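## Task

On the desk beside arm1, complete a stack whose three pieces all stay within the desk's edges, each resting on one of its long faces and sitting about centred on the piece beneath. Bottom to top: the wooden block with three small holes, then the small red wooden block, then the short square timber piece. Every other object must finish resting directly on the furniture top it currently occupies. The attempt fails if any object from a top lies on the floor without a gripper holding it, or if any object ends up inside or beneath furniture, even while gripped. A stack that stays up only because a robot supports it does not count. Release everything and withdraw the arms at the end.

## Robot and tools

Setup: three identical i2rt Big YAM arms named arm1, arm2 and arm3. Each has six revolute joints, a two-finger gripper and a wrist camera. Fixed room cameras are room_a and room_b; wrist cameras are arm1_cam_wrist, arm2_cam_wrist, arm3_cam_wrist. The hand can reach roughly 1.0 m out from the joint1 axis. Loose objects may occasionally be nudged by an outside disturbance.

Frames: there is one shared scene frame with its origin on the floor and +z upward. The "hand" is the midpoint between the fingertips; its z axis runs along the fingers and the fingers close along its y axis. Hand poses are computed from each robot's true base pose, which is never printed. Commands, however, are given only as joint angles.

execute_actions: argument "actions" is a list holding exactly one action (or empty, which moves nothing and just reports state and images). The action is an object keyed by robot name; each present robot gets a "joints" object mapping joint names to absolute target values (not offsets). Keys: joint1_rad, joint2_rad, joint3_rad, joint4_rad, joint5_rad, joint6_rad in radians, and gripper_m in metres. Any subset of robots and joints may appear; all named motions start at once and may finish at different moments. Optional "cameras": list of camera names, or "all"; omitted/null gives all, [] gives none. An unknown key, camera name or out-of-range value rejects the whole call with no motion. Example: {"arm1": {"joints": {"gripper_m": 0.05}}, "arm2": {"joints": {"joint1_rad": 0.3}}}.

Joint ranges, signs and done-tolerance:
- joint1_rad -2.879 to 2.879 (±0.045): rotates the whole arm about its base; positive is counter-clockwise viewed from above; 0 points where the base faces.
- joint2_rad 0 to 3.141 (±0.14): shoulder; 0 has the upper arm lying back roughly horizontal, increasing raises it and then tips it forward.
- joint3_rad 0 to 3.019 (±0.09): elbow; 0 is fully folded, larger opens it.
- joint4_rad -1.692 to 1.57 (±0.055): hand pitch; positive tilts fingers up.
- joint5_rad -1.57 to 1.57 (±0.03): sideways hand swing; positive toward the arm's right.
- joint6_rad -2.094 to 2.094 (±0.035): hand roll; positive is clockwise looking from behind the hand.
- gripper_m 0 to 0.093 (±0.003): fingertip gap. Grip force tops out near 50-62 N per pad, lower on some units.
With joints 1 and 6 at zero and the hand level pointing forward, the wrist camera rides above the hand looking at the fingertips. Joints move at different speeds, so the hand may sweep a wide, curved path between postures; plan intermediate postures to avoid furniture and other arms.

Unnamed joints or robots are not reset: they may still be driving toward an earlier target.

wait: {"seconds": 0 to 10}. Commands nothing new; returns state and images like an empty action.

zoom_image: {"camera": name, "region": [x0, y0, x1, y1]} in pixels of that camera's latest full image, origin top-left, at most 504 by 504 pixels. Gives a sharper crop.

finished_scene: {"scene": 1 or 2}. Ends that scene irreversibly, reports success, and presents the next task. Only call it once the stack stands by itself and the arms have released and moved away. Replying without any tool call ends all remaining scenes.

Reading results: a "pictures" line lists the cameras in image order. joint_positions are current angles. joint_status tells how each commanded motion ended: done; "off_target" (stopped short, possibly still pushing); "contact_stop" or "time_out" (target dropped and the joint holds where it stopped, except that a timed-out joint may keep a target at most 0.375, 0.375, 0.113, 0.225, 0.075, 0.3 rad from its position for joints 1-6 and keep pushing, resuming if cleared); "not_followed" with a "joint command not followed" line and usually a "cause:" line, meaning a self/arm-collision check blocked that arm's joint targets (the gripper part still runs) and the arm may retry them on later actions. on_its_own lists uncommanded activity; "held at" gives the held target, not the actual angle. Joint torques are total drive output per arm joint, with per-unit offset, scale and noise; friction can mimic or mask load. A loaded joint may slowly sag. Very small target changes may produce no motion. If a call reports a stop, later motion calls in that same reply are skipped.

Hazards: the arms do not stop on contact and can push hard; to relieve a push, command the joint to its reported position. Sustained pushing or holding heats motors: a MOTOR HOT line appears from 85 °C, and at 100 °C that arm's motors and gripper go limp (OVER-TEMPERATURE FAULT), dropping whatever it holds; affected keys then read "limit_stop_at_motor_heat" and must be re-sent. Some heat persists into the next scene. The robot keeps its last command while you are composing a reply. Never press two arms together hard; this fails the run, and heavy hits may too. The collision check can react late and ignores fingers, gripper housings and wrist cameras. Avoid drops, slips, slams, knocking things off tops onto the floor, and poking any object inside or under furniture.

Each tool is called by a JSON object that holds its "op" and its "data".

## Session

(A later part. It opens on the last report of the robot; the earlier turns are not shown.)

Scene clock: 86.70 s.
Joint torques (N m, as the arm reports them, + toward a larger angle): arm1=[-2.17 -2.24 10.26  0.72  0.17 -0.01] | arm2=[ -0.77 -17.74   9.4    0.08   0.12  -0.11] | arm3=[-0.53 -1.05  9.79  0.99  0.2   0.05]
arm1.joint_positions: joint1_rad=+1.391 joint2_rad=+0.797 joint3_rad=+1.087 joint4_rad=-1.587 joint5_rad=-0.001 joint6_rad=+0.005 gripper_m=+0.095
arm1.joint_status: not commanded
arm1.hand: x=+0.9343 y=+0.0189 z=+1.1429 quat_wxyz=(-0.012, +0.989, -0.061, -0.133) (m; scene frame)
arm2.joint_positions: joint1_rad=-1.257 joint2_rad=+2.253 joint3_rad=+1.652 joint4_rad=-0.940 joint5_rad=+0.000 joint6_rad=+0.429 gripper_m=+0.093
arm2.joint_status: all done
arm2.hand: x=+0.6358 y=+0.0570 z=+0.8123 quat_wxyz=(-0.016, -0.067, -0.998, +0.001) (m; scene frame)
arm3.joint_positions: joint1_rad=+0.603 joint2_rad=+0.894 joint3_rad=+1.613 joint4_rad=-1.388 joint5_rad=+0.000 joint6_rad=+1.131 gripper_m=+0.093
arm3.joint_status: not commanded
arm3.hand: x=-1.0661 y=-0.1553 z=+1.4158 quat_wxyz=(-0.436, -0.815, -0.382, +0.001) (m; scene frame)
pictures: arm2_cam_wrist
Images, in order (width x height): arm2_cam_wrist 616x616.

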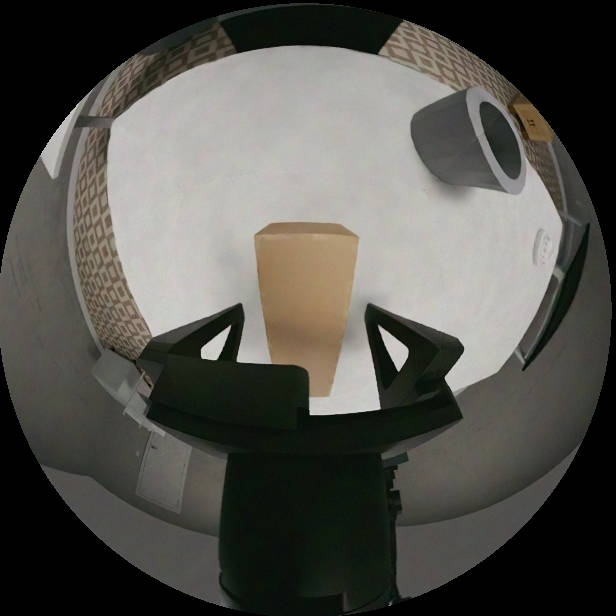

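{"op": "execute_actions", "data": {"actions": [{"arm2": {"joints": {"joint2_rad": 0.9}}, "arm1": {"joints": {"joint3_rad": 1.395, "joint4_rad": -0.955}}}], "cameras": ["room_b"]}}

{"op": "execute_actions", "data": {"actions": [{"arm2": {"joints": {"joint1_rad": 0.0, "joint4_rad": -1.4}}, "arm1": {"joints": {"joint2_rad": 1.84}}}], "cameras": ["arm1_cam_wrist", "room_b"]}}

{"op": "zoom_image", "data": {"camera": "arm1_cam_wrist", "region": [210, 180, 400, 370]}}

Scene clock: 90.57 s.
Joint torques (N m, as the arm reports them, + toward a larger angle): arm1=[-2.04 -1.87 11.42  3.85  0.14 -0.02] | arm2=[-0.51  0.08  9.24  1.59  0.09 -0.14] | arm3=[-0.5  -1.22  9.81  1.01  0.19  0.04]
arm1.joint_positions: joint1_rad=+1.391 joint2_rad=+0.794 joint3_rad=+1.366 joint4_rad=-0.982 joint5_rad=-0.001 joint6_rad=+0.005 gripper_m=+0.095
arm1.joint_status: all done
arm1.hand: x=+0.8200 y=+0.0303 z=+1.3776 quat_wxyz=(-0.035, +0.837, -0.050, -0.544) (m; scene frame)
arm2.joint_positions: joint1_rad=-1.257 joint2_rad=+0.900 joint3_rad=+1.660 joint4_rad=-0.942 joint5_rad=+0.000 joint6_rad=+0.429 gripper_m=+0.093
arm2.joint_status: all done
arm2.hand: x=+0.3678 y=-0.0139 z=+1.5804 quat_wxyz=(-0.600, -0.047, -0.767, -0.222) (m; scene frame)
arm3.joint_positions: joint1_rad=+0.603 joint2_rad=+0.894 joint3_rad=+1.613 joint4_rad=-1.388 joint5_rad=+0.000 joint6_rad=+1.131 gripper_m=+0.093
arm3.joint_status: not commanded
arm3.hand: x=-1.0661 y=-0.1553 z=+1.4158 quat_wxyz=(-0.436, -0.815, -0.382, +0.001) (m; scene frame)
pictures: room_b
Images, in order (width x height): room_b 504x504.

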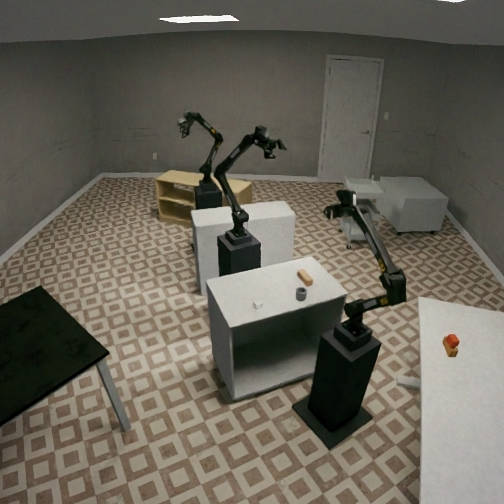

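Scene clock: 92.17 s.
Joint torques (N m, as the arm reports them, + toward a larger angle): arm1=[ -1.96 -16.11   9.96   1.62   0.12   0.  ] | arm2=[-0.36  0.14  9.14  1.34  0.1  -0.13] | arm3=[-0.53 -1.02  9.76  0.98  0.2   0.05]
arm1.joint_positions: joint1_rad=+1.391 joint2_rad=+1.852 joint3_rad=+1.372 joint4_rad=-0.970 joint5_rad=-0.001 joint6_rad=+0.005 gripper_m=+0.095
arm1.joint_status: all done
arm1.hand: x=+0.6159 y=+0.0598 z=+0.8751 quat_wxyz=(-0.008, +0.996, -0.062, -0.057) (m; scene frame)
arm2.joint_positions: joint1_rad=-0.008 joint2_rad=+0.900 joint3_rad=+1.660 joint4_rad=-1.395 joint5_rad=+0.000 joint6_rad=+0.428 gripper_m=+0.093
arm2.joint_status: all done
arm2.hand: x=+0.0341 y=+0.1957 z=+1.4753 quat_wxyz=(-0.248, +0.474, -0.759, -0.371) (m; scene frame)
arm3.joint_positions: joint1_rad=+0.603 joint2_rad=+0.894 joint3_rad=+1.613 joint4_rad=-1.388 joint5_rad=+0.000 joint6_rad=+1.131 gripper_m=+0.093
arm3.joint_status: not commanded
arm3.hand: x=-1.0661 y=-0.1553 z=+1.4158 quat_wxyz=(-0.436, -0.815, -0.382, +0.001) (m; scene frame)
pictures: arm1_cam_wrist, room_b
Images, in order (width x height): arm1_cam_wrist 616x616, room_b 504x504.

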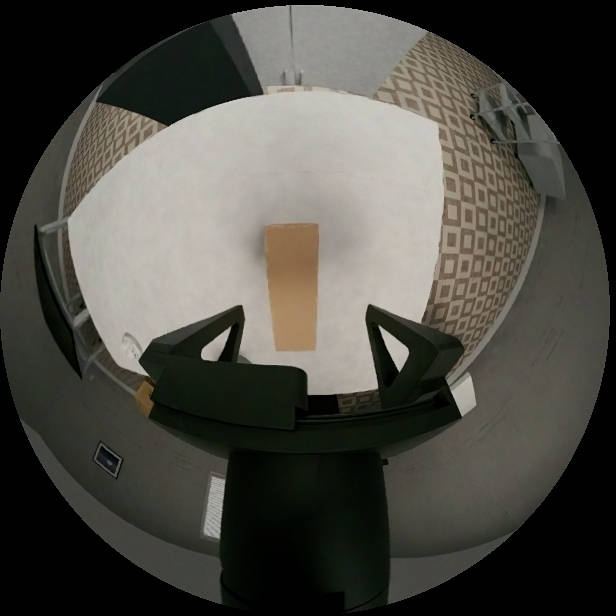

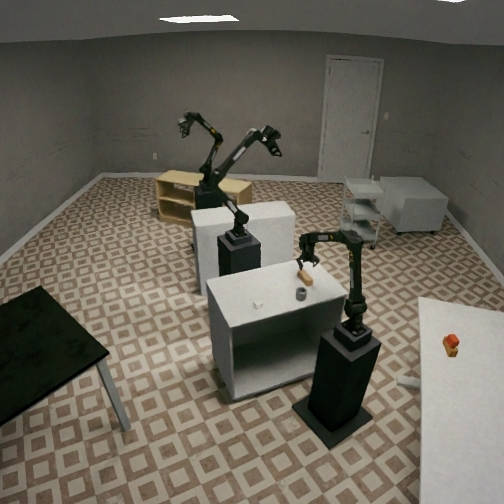

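Region (210, 180, 400, 370) of arm1_cam_wrist's 616x616 image, scaled by 2.653, with more detail than that image has.

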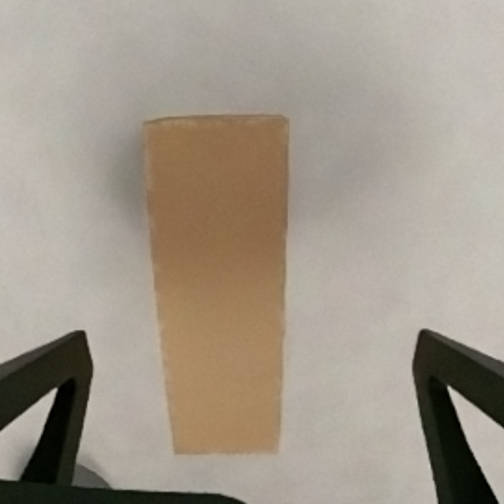

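{"op": "execute_actions", "data": {"actions": [{"arm1": {"joints": {"joint1_rad": 1.422, "joint2_rad": 1.958, "joint4_rad": -0.945, "joint6_rad": 0.035}}}], "cameras": ["arm1_cam_wrist"]}}

{"op": "zoom_image", "data": {"camera": "arm1_cam_wrist", "region": [200, 180, 420, 400]}}

Scene clock: 93.97 s.
Joint torques (N m, as the arm reports them, + toward a larger angle): arm1=[ -1.33 -16.99   9.23   1.44   0.17   0.08] | arm2=[-0.36  0.12  9.13  1.34  0.1  -0.13] | arm3=[-0.58 -1.13  9.75  0.99  0.18  0.05]
arm1.joint_positions: joint1_rad=+1.413 joint2_rad=+1.972 joint3_rad=+1.372 joint4_rad=-0.961 joint5_rad=-0.001 joint6_rad=+0.027 gripper_m=+0.095
arm1.joint_status: all done
arm1.hand: x=+0.6256 y=+0.0470 z=+0.8108 quat_wxyz=(-0.005, +0.998, -0.062, -0.002) (m; scene frame)
arm2.joint_positions: joint1_rad=-0.008 joint2_rad=+0.900 joint3_rad=+1.660 joint4_rad=-1.395 joint5_rad=+0.000 joint6_rad=+0.428 gripper_m=+0.093
arm2.joint_status: not commanded
arm2.hand: x=+0.0341 y=+0.1957 z=+1.4753 quat_wxyz=(-0.248, +0.474, -0.759, -0.371) (m; scene frame)
arm3.joint_positions: joint1_rad=+0.603 joint2_rad=+0.894 joint3_rad=+1.613 joint4_rad=-1.388 joint5_rad=+0.000 joint6_rad=+1.131 gripper_m=+0.093
arm3.joint_status: not commanded
arm3.hand: x=-1.0661 y=-0.1553 z=+1.4158 quat_wxyz=(-0.436, -0.815, -0.382, +0.001) (m; scene frame)
pictures: arm1_cam_wrist
Images, in order (width x height): arm1_cam_wrist 616x616.

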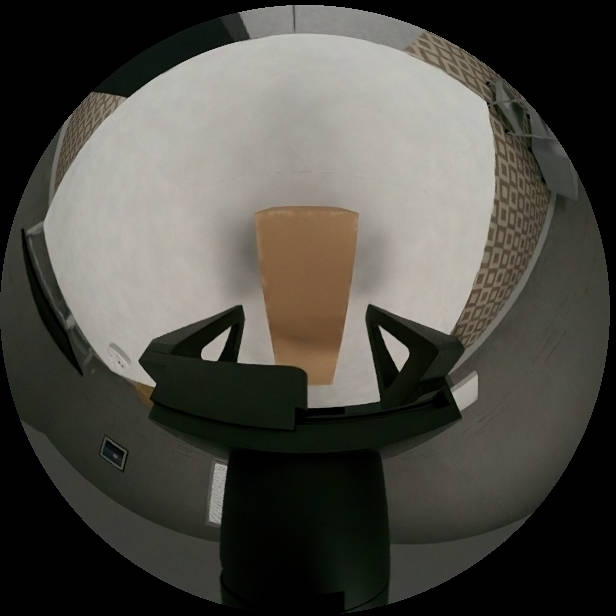

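Region (200, 180, 420, 400) of arm1_cam_wrist's 616x616 image, scaled by 2.291, with more detail than that image has.

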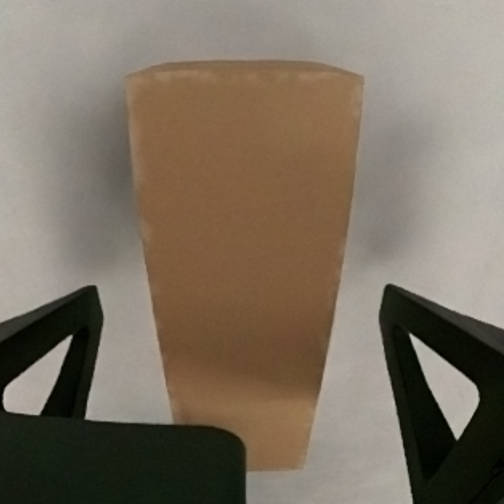

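{"op": "execute_actions", "data": {"actions": [{"arm1": {"joints": {"gripper_m": 0.03}}}], "cameras": ["arm1_cam_wrist", "room_b"]}}

{"op": "zoom_image", "data": {"camera": "room_b", "region": [400, 300, 504, 400]}}

Scene clock: 95.07 s.
Joint torques (N m, as the arm reports them, + toward a larger angle): arm1=[ -1.66 -16.58   9.22   1.42   0.11   0.09] | arm2=[-0.37  0.15  9.13  1.34  0.1  -0.13] | arm3=[-0.48 -0.83  9.75  1.    0.19  0.05]
arm1.joint_positions: joint1_rad=+1.413 joint2_rad=+1.972 joint3_rad=+1.372 joint4_rad=-0.961 joint5_rad=+0.000 joint6_rad=+0.028 gripper_m=+0.046
arm1.joint_status: gripper_m off_target (ended at +0.046, target +0.030)
arm1.hand: x=+0.6256 y=+0.0471 z=+0.8108 quat_wxyz=(-0.005, +0.998, -0.063, -0.002) (m; scene frame)
arm2.joint_positions: joint1_rad=-0.008 joint2_rad=+0.900 joint3_rad=+1.660 joint4_rad=-1.395 joint5_rad=+0.000 joint6_rad=+0.428 gripper_m=+0.093
arm2.joint_status: not commanded
arm2.hand: x=+0.0341 y=+0.1957 z=+1.4753 quat_wxyz=(-0.248, +0.474, -0.759, -0.371) (m; scene frame)
arm3.joint_positions: joint1_rad=+0.603 joint2_rad=+0.894 joint3_rad=+1.613 joint4_rad=-1.388 joint5_rad=+0.000 joint6_rad=+1.131 gripper_m=+0.093
arm3.joint_status: not commanded
arm3.hand: x=-1.0661 y=-0.1553 z=+1.4158 quat_wxyz=(-0.436, -0.815, -0.382, +0.001) (m; scene frame)
pictures: arm1_cam_wrist, room_b
Images, in order (width x height): arm1_cam_wrist 616x616, room_b 504x504.

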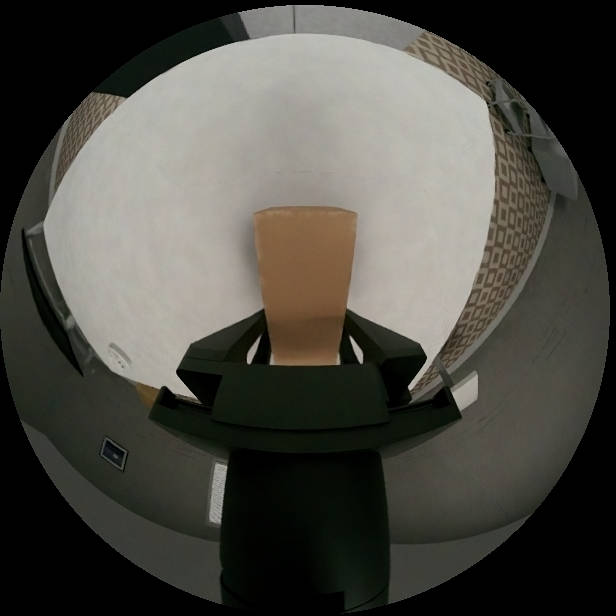

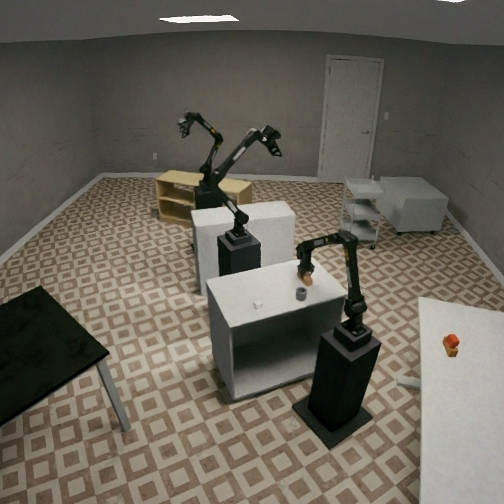

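Region (400, 300, 504, 400) of room_b's 504x504 image, scaled by 4.846, with more detail than that image has; it fills the top 485 rows of this view, and the rest is white.

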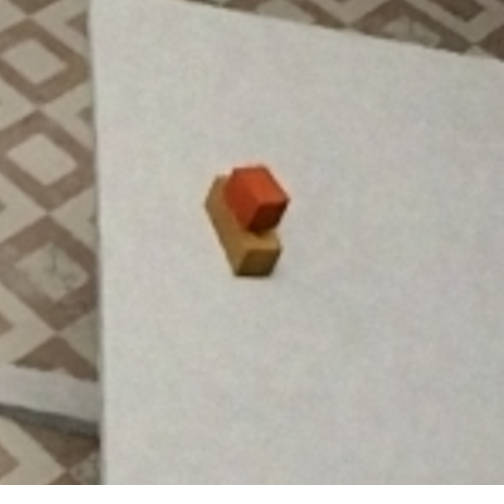

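{"op": "execute_actions", "data": {"actions": [{"arm1": {"joints": {"joint1_rad": -0.716, "joint2_rad": 1.9, "joint3_rad": 1.562, "joint4_rad": -1.105, "joint6_rad": 1.316}}}], "cameras": ["arm1_cam_wrist", "room_b"]}}

{"op": "zoom_image", "data": {"camera": "room_b", "region": [400, 270, 504, 374]}}

Scene clock: 112.93 s.
Joint torques (N m, as the arm reports them, + toward a larger angle): arm1=[ -1.29 -16.7   10.16   0.17   0.1    0.09] | arm2=[-0.41  0.18  9.13  1.34  0.1  -0.13] | arm3=[-0.5  -1.12  9.76  0.99  0.19  0.04]
arm1.joint_positions: joint1_rad=-0.727 joint2_rad=+1.912 joint3_rad=+1.543 joint4_rad=-1.090 joint5_rad=+0.002 joint6_rad=+1.308 gripper_m=+0.046
arm1.joint_status: all done
arm1.hand: x=+1.5417 y=+0.4601 z=+0.9123 quat_wxyz=(-0.028, -0.200, -0.978, -0.054) (m; scene frame)
arm2.joint_positions: joint1_rad=-0.008 joint2_rad=+0.900 joint3_rad=+1.660 joint4_rad=-1.395 joint5_rad=+0.000 joint6_rad=+0.428 gripper_m=+0.093
arm2.joint_status: not commanded
arm2.hand: x=+0.0341 y=+0.1957 z=+1.4753 quat_wxyz=(-0.248, +0.474, -0.759, -0.371) (m; scene frame)
arm3.joint_positions: joint1_rad=+0.603 joint2_rad=+0.894 joint3_rad=+1.613 joint4_rad=-1.388 joint5_rad=+0.000 joint6_rad=+1.131 gripper_m=+0.093
arm3.joint_status: not commanded
arm3.hand: x=-1.0661 y=-0.1553 z=+1.4158 quat_wxyz=(-0.436, -0.815, -0.382, +0.001) (m; scene frame)
pictures: arm1_cam_wrist, room_b
Images, in order (width x height): arm1_cam_wrist 616x616, room_b 504x504.

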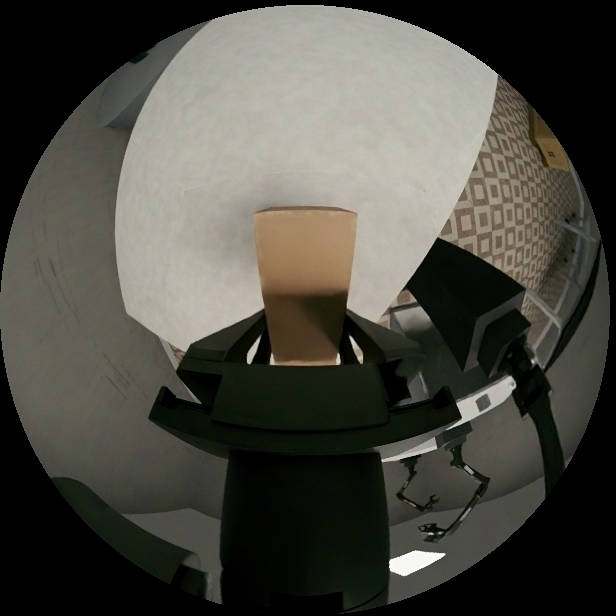

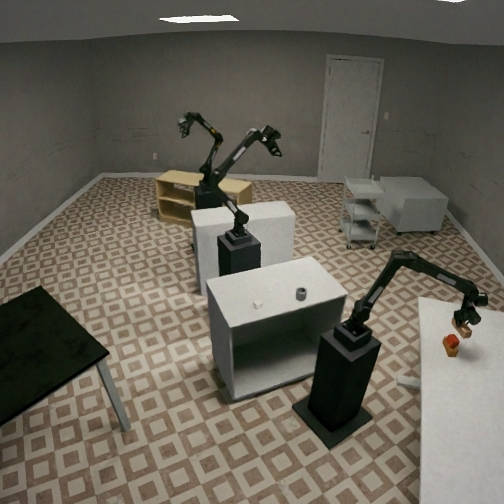

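Region (400, 270, 504, 374) of room_b's 504x504 image, scaled by 4.846, with more detail than that image has.

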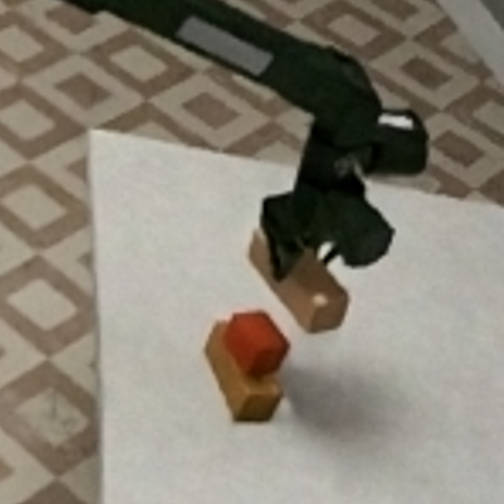

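{"op": "execute_actions", "data": {"actions": [{"arm1": {"joints": {"joint1_rad": -0.705, "joint2_rad": 2.0, "joint4_rad": -1.112, "joint6_rad": 1.32}}}], "cameras": ["arm1_cam_wrist", "room_b", "room_a"]}}

{"op": "zoom_image", "data": {"camera": "room_b", "region": [420, 300, 490, 370]}}

{"op": "zoom_image", "data": {"camera": "room_a", "region": [85, 205, 145, 265]}}

Scene clock: 114.57 s.
Joint torques (N m, as the arm reports them, + toward a larger angle): arm1=[ -0.59 -18.1    9.52  -0.03   0.12   0.09] | arm2=[-0.39  0.14  9.13  1.35  0.1  -0.13] | arm3=[-0.6  -1.05  9.75  0.95  0.2   0.06]
arm1.joint_positions: joint1_rad=-0.717 joint2_rad=+2.024 joint3_rad=+1.543 joint4_rad=-1.097 joint5_rad=+0.002 joint6_rad=+1.312 gripper_m=+0.046
arm1.joint_status: all done
arm1.hand: x=+1.5308 y=+0.4560 z=+0.8485 quat_wxyz=(-0.002, -0.198, -0.980, -0.001) (m; scene frame)
arm2.joint_positions: joint1_rad=-0.008 joint2_rad=+0.900 joint3_rad=+1.660 joint4_rad=-1.395 joint5_rad=+0.000 joint6_rad=+0.428 gripper_m=+0.093
arm2.joint_status: not commanded
arm2.hand: x=+0.0341 y=+0.1957 z=+1.4753 quat_wxyz=(-0.248, +0.474, -0.759, -0.371) (m; scene frame)
arm3.joint_positions: joint1_rad=+0.603 joint2_rad=+0.894 joint3_rad=+1.613 joint4_rad=-1.388 joint5_rad=+0.000 joint6_rad=+1.131 gripper_m=+0.093
arm3.joint_status: not commanded
arm3.hand: x=-1.0661 y=-0.1553 z=+1.4158 quat_wxyz=(-0.436, -0.815, -0.382, +0.001) (m; scene frame)
pictures: arm1_cam_wrist, room_a, room_b
Images, in order (width x height): arm1_cam_wrist 616x616, room_a 504x504, room_b 504x504.

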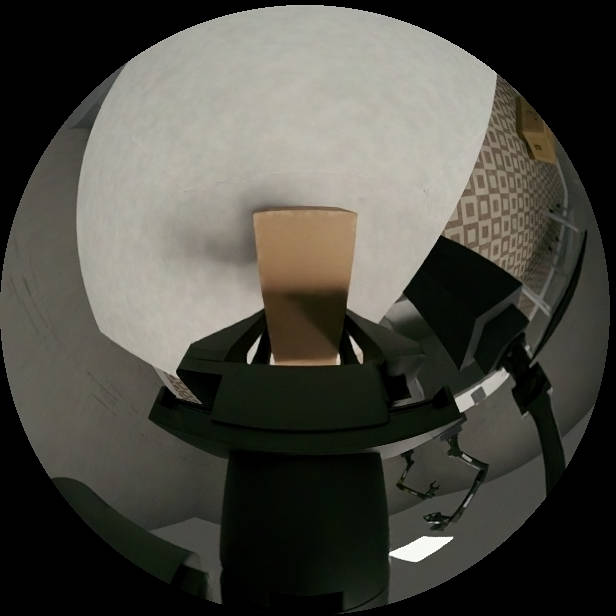

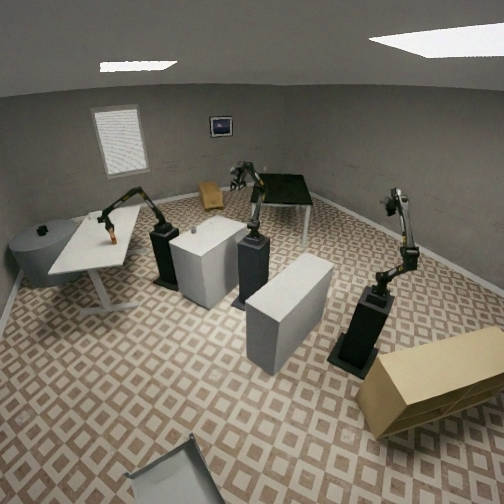

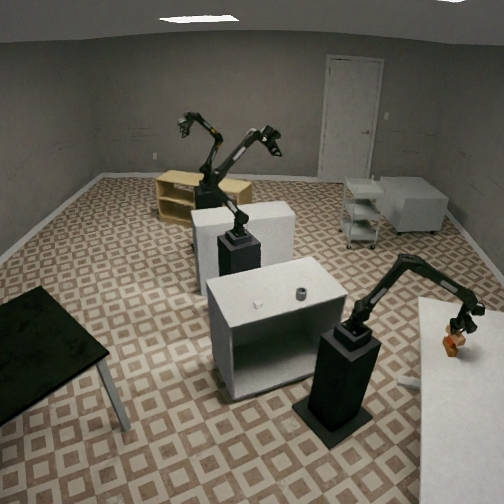

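Region (420, 300, 490, 370) of room_b's 504x504 image, scaled by 7.200, with more detail than that image has.

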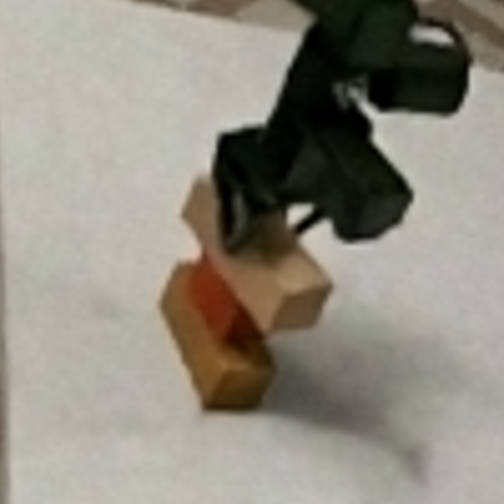

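Region (85, 205, 145, 265) of room_a's 504x504 image, scaled by 8.400, with more detail than that image has.

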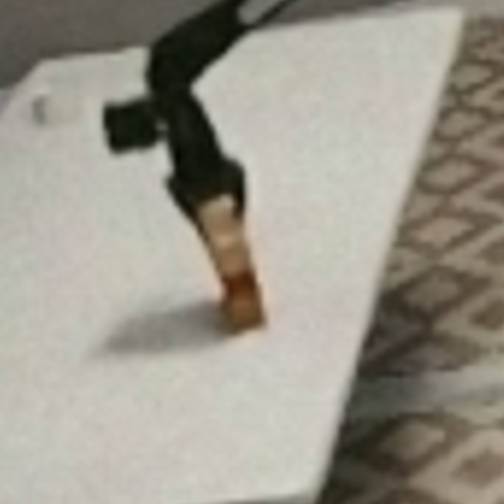

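{"op": "execute_actions", "data": {"actions": [{"arm1": {"joints": {"joint2_rad": 2.04}}}], "cameras": ["room_b"]}}

{"op": "zoom_image", "data": {"camera": "room_b", "region": [420, 300, 490, 370]}}

Scene clock: 115.60 s.
Joint torques (N m, as the arm reports them, + toward a larger angle): arm1=[ -0.2  -16.08   9.64  -0.02   0.19   0.14] | arm2=[-0.36  0.16  9.12  1.34  0.1  -0.13] | arm3=[-0.64 -1.26  9.79  1.    0.19  0.04]
arm1.joint_positions: joint1_rad=-0.717 joint2_rad=+2.029 joint3_rad=+1.543 joint4_rad=-1.097 joint5_rad=+0.000 joint6_rad=+1.313 gripper_m=+0.046
arm1.joint_status: all done
arm1.hand: x=+1.5302 y=+0.4556 z=+0.8452 quat_wxyz=(+0.000, -0.198, -0.980, +0.001) (m; scene frame)
arm2.joint_positions: joint1_rad=-0.008 joint2_rad=+0.900 joint3_rad=+1.660 joint4_rad=-1.395 joint5_rad=+0.000 joint6_rad=+0.428 gripper_m=+0.093
arm2.joint_status: not commanded
arm2.hand: x=+0.0341 y=+0.1957 z=+1.4753 quat_wxyz=(-0.248, +0.474, -0.759, -0.371) (m; scene frame)
arm3.joint_positions: joint1_rad=+0.603 joint2_rad=+0.894 joint3_rad=+1.613 joint4_rad=-1.388 joint5_rad=+0.000 joint6_rad=+1.131 gripper_m=+0.093
arm3.joint_status: not commanded
arm3.hand: x=-1.0661 y=-0.1553 z=+1.4158 quat_wxyz=(-0.436, -0.815, -0.382, +0.001) (m; scene frame)
pictures: room_b
Images, in order (width x height): room_b 504x504.

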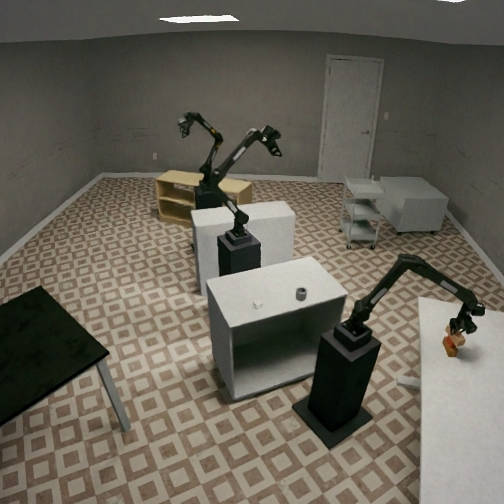

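Region (420, 300, 490, 370) of room_b's 504x504 image, scaled by 7.200, with more detail than that image has.

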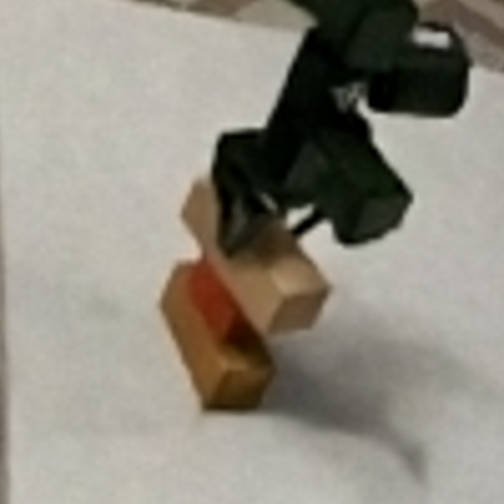

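Contact at z≈0.845 as predicted. Release and ease the pushes.

{"op": "execute_actions", "data": {"actions": [{"arm1": {"joints": {"joint1_rad": -0.717, "joint2_rad": 2.02, "gripper_m": 0.093}}}], "cameras": ["arm1_cam_wrist"]}}

{"op": "execute_actions", "data": {"actions": [{"arm1": {"joints": {"joint2_rad": 1.6}}}], "cameras": ["arm1_cam_wrist", "room_b", "room_a"]}}

{"op": "zoom_image", "data": {"camera": "room_b", "region": [420, 300, 490, 370]}}

Scene clock: 116.73 s.
Joint torques (N m, as the arm reports them, + toward a larger angle): arm1=[ -1.33 -17.43   9.39  -0.02   0.14   0.14] | arm2=[-0.31  0.13  9.13  1.34  0.1  -0.13] | arm3=[-0.62 -1.21  9.69  1.03  0.21  0.04]
arm1.joint_positions: joint1_rad=-0.717 joint2_rad=+2.029 joint3_rad=+1.543 joint4_rad=-1.097 joint5_rad=+0.000 joint6_rad=+1.313 gripper_m=+0.093
arm1.joint_status: all done
arm1.hand: x=+1.5302 y=+0.4556 z=+0.8452 quat_wxyz=(+0.000, -0.198, -0.980, +0.001) (m; scene frame)
arm2.joint_positions: joint1_rad=-0.008 joint2_rad=+0.900 joint3_rad=+1.660 joint4_rad=-1.395 joint5_rad=+0.000 joint6_rad=+0.428 gripper_m=+0.093
arm2.joint_status: not commanded
arm2.hand: x=+0.0341 y=+0.1957 z=+1.4753 quat_wxyz=(-0.248, +0.474, -0.759, -0.371) (m; scene frame)
arm3.joint_positions: joint1_rad=+0.603 joint2_rad=+0.894 joint3_rad=+1.613 joint4_rad=-1.388 joint5_rad=+0.000 joint6_rad=+1.131 gripper_m=+0.093
arm3.joint_status: not commanded
arm3.hand: x=-1.0661 y=-0.1553 z=+1.4158 quat_wxyz=(-0.436, -0.815, -0.382, +0.001) (m; scene frame)
pictures: arm1_cam_wrist
Images, in order (width x height): arm1_cam_wrist 616x616.

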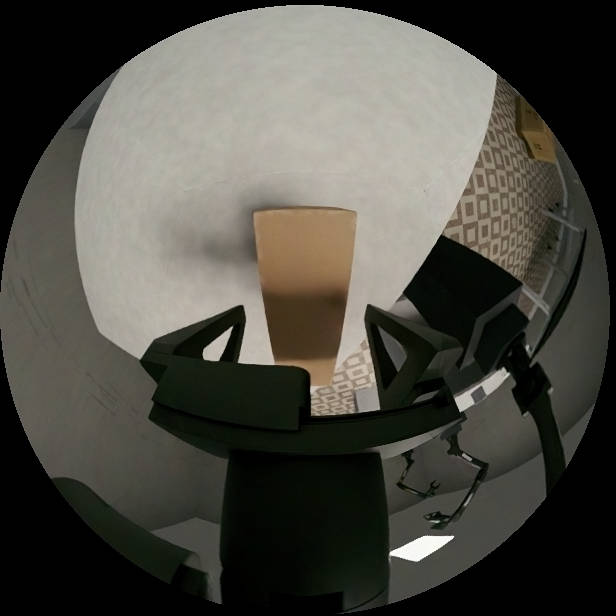

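Scene clock: 118.23 s.
Joint torques (N m, as the arm reports them, + toward a larger angle): arm1=[ -1.75 -13.42  10.63   0.87   0.13   0.01] | arm2=[-0.37  0.13  9.13  1.34  0.1  -0.13] | arm3=[-0.61 -1.16  9.81  1.06  0.2   0.05]
arm1.joint_positions: joint1_rad=-0.717 joint2_rad=+1.607 joint3_rad=+1.548 joint4_rad=-1.097 joint5_rad=+0.000 joint6_rad=+1.313 gripper_m=+0.093
arm1.joint_status: all done
arm1.hand: x=+1.5278 y=+0.4526 z=+1.0886 quat_wxyz=(-0.093, -0.194, -0.958, -0.190) (m; scene frame)
arm2.joint_positions: joint1_rad=-0.008 joint2_rad=+0.900 joint3_rad=+1.660 joint4_rad=-1.395 joint5_rad=+0.000 joint6_rad=+0.428 gripper_m=+0.093
arm2.joint_status: not commanded
arm2.hand: x=+0.0341 y=+0.1957 z=+1.4753 quat_wxyz=(-0.248, +0.474, -0.759, -0.371) (m; scene frame)
arm3.joint_positions: joint1_rad=+0.603 joint2_rad=+0.894 joint3_rad=+1.613 joint4_rad=-1.388 joint5_rad=+0.000 joint6_rad=+1.131 gripper_m=+0.093
arm3.joint_status: not commanded
arm3.hand: x=-1.0661 y=-0.1553 z=+1.4158 quat_wxyz=(-0.436, -0.815, -0.382, +0.001) (m; scene frame)
pictures: arm1_cam_wrist, room_a, room_b
Images, in order (width x height): arm1_cam_wrist 616x616, room_a 504x504, room_b 504x504.

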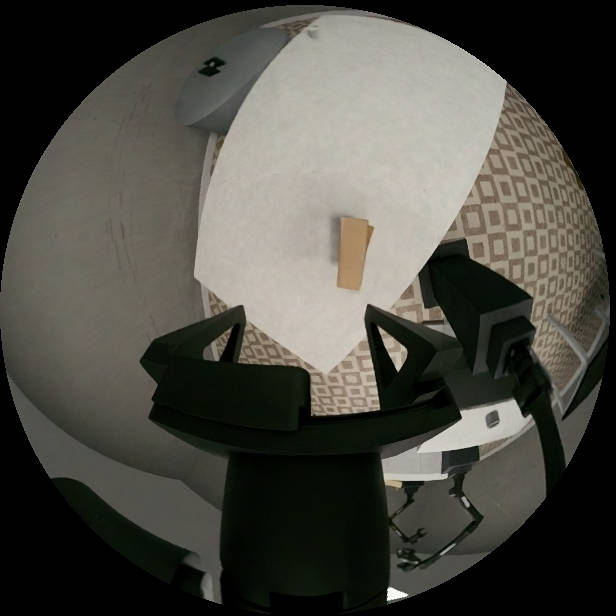

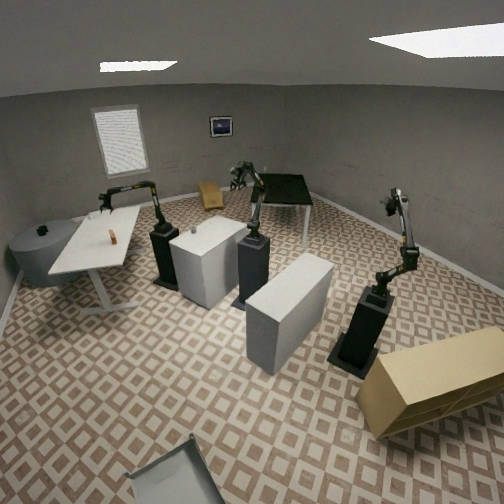

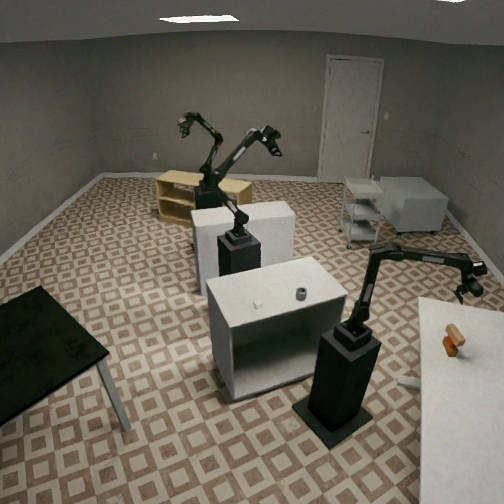

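Region (420, 300, 490, 370) of room_b's 504x504 image, scaled by 7.200, with more detail than that image has.

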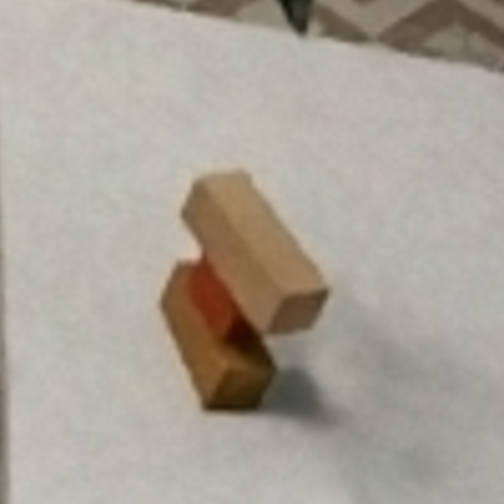

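{"op": "finished_scene", "data": {"scene": 1}}

The scene is finished: the task was done.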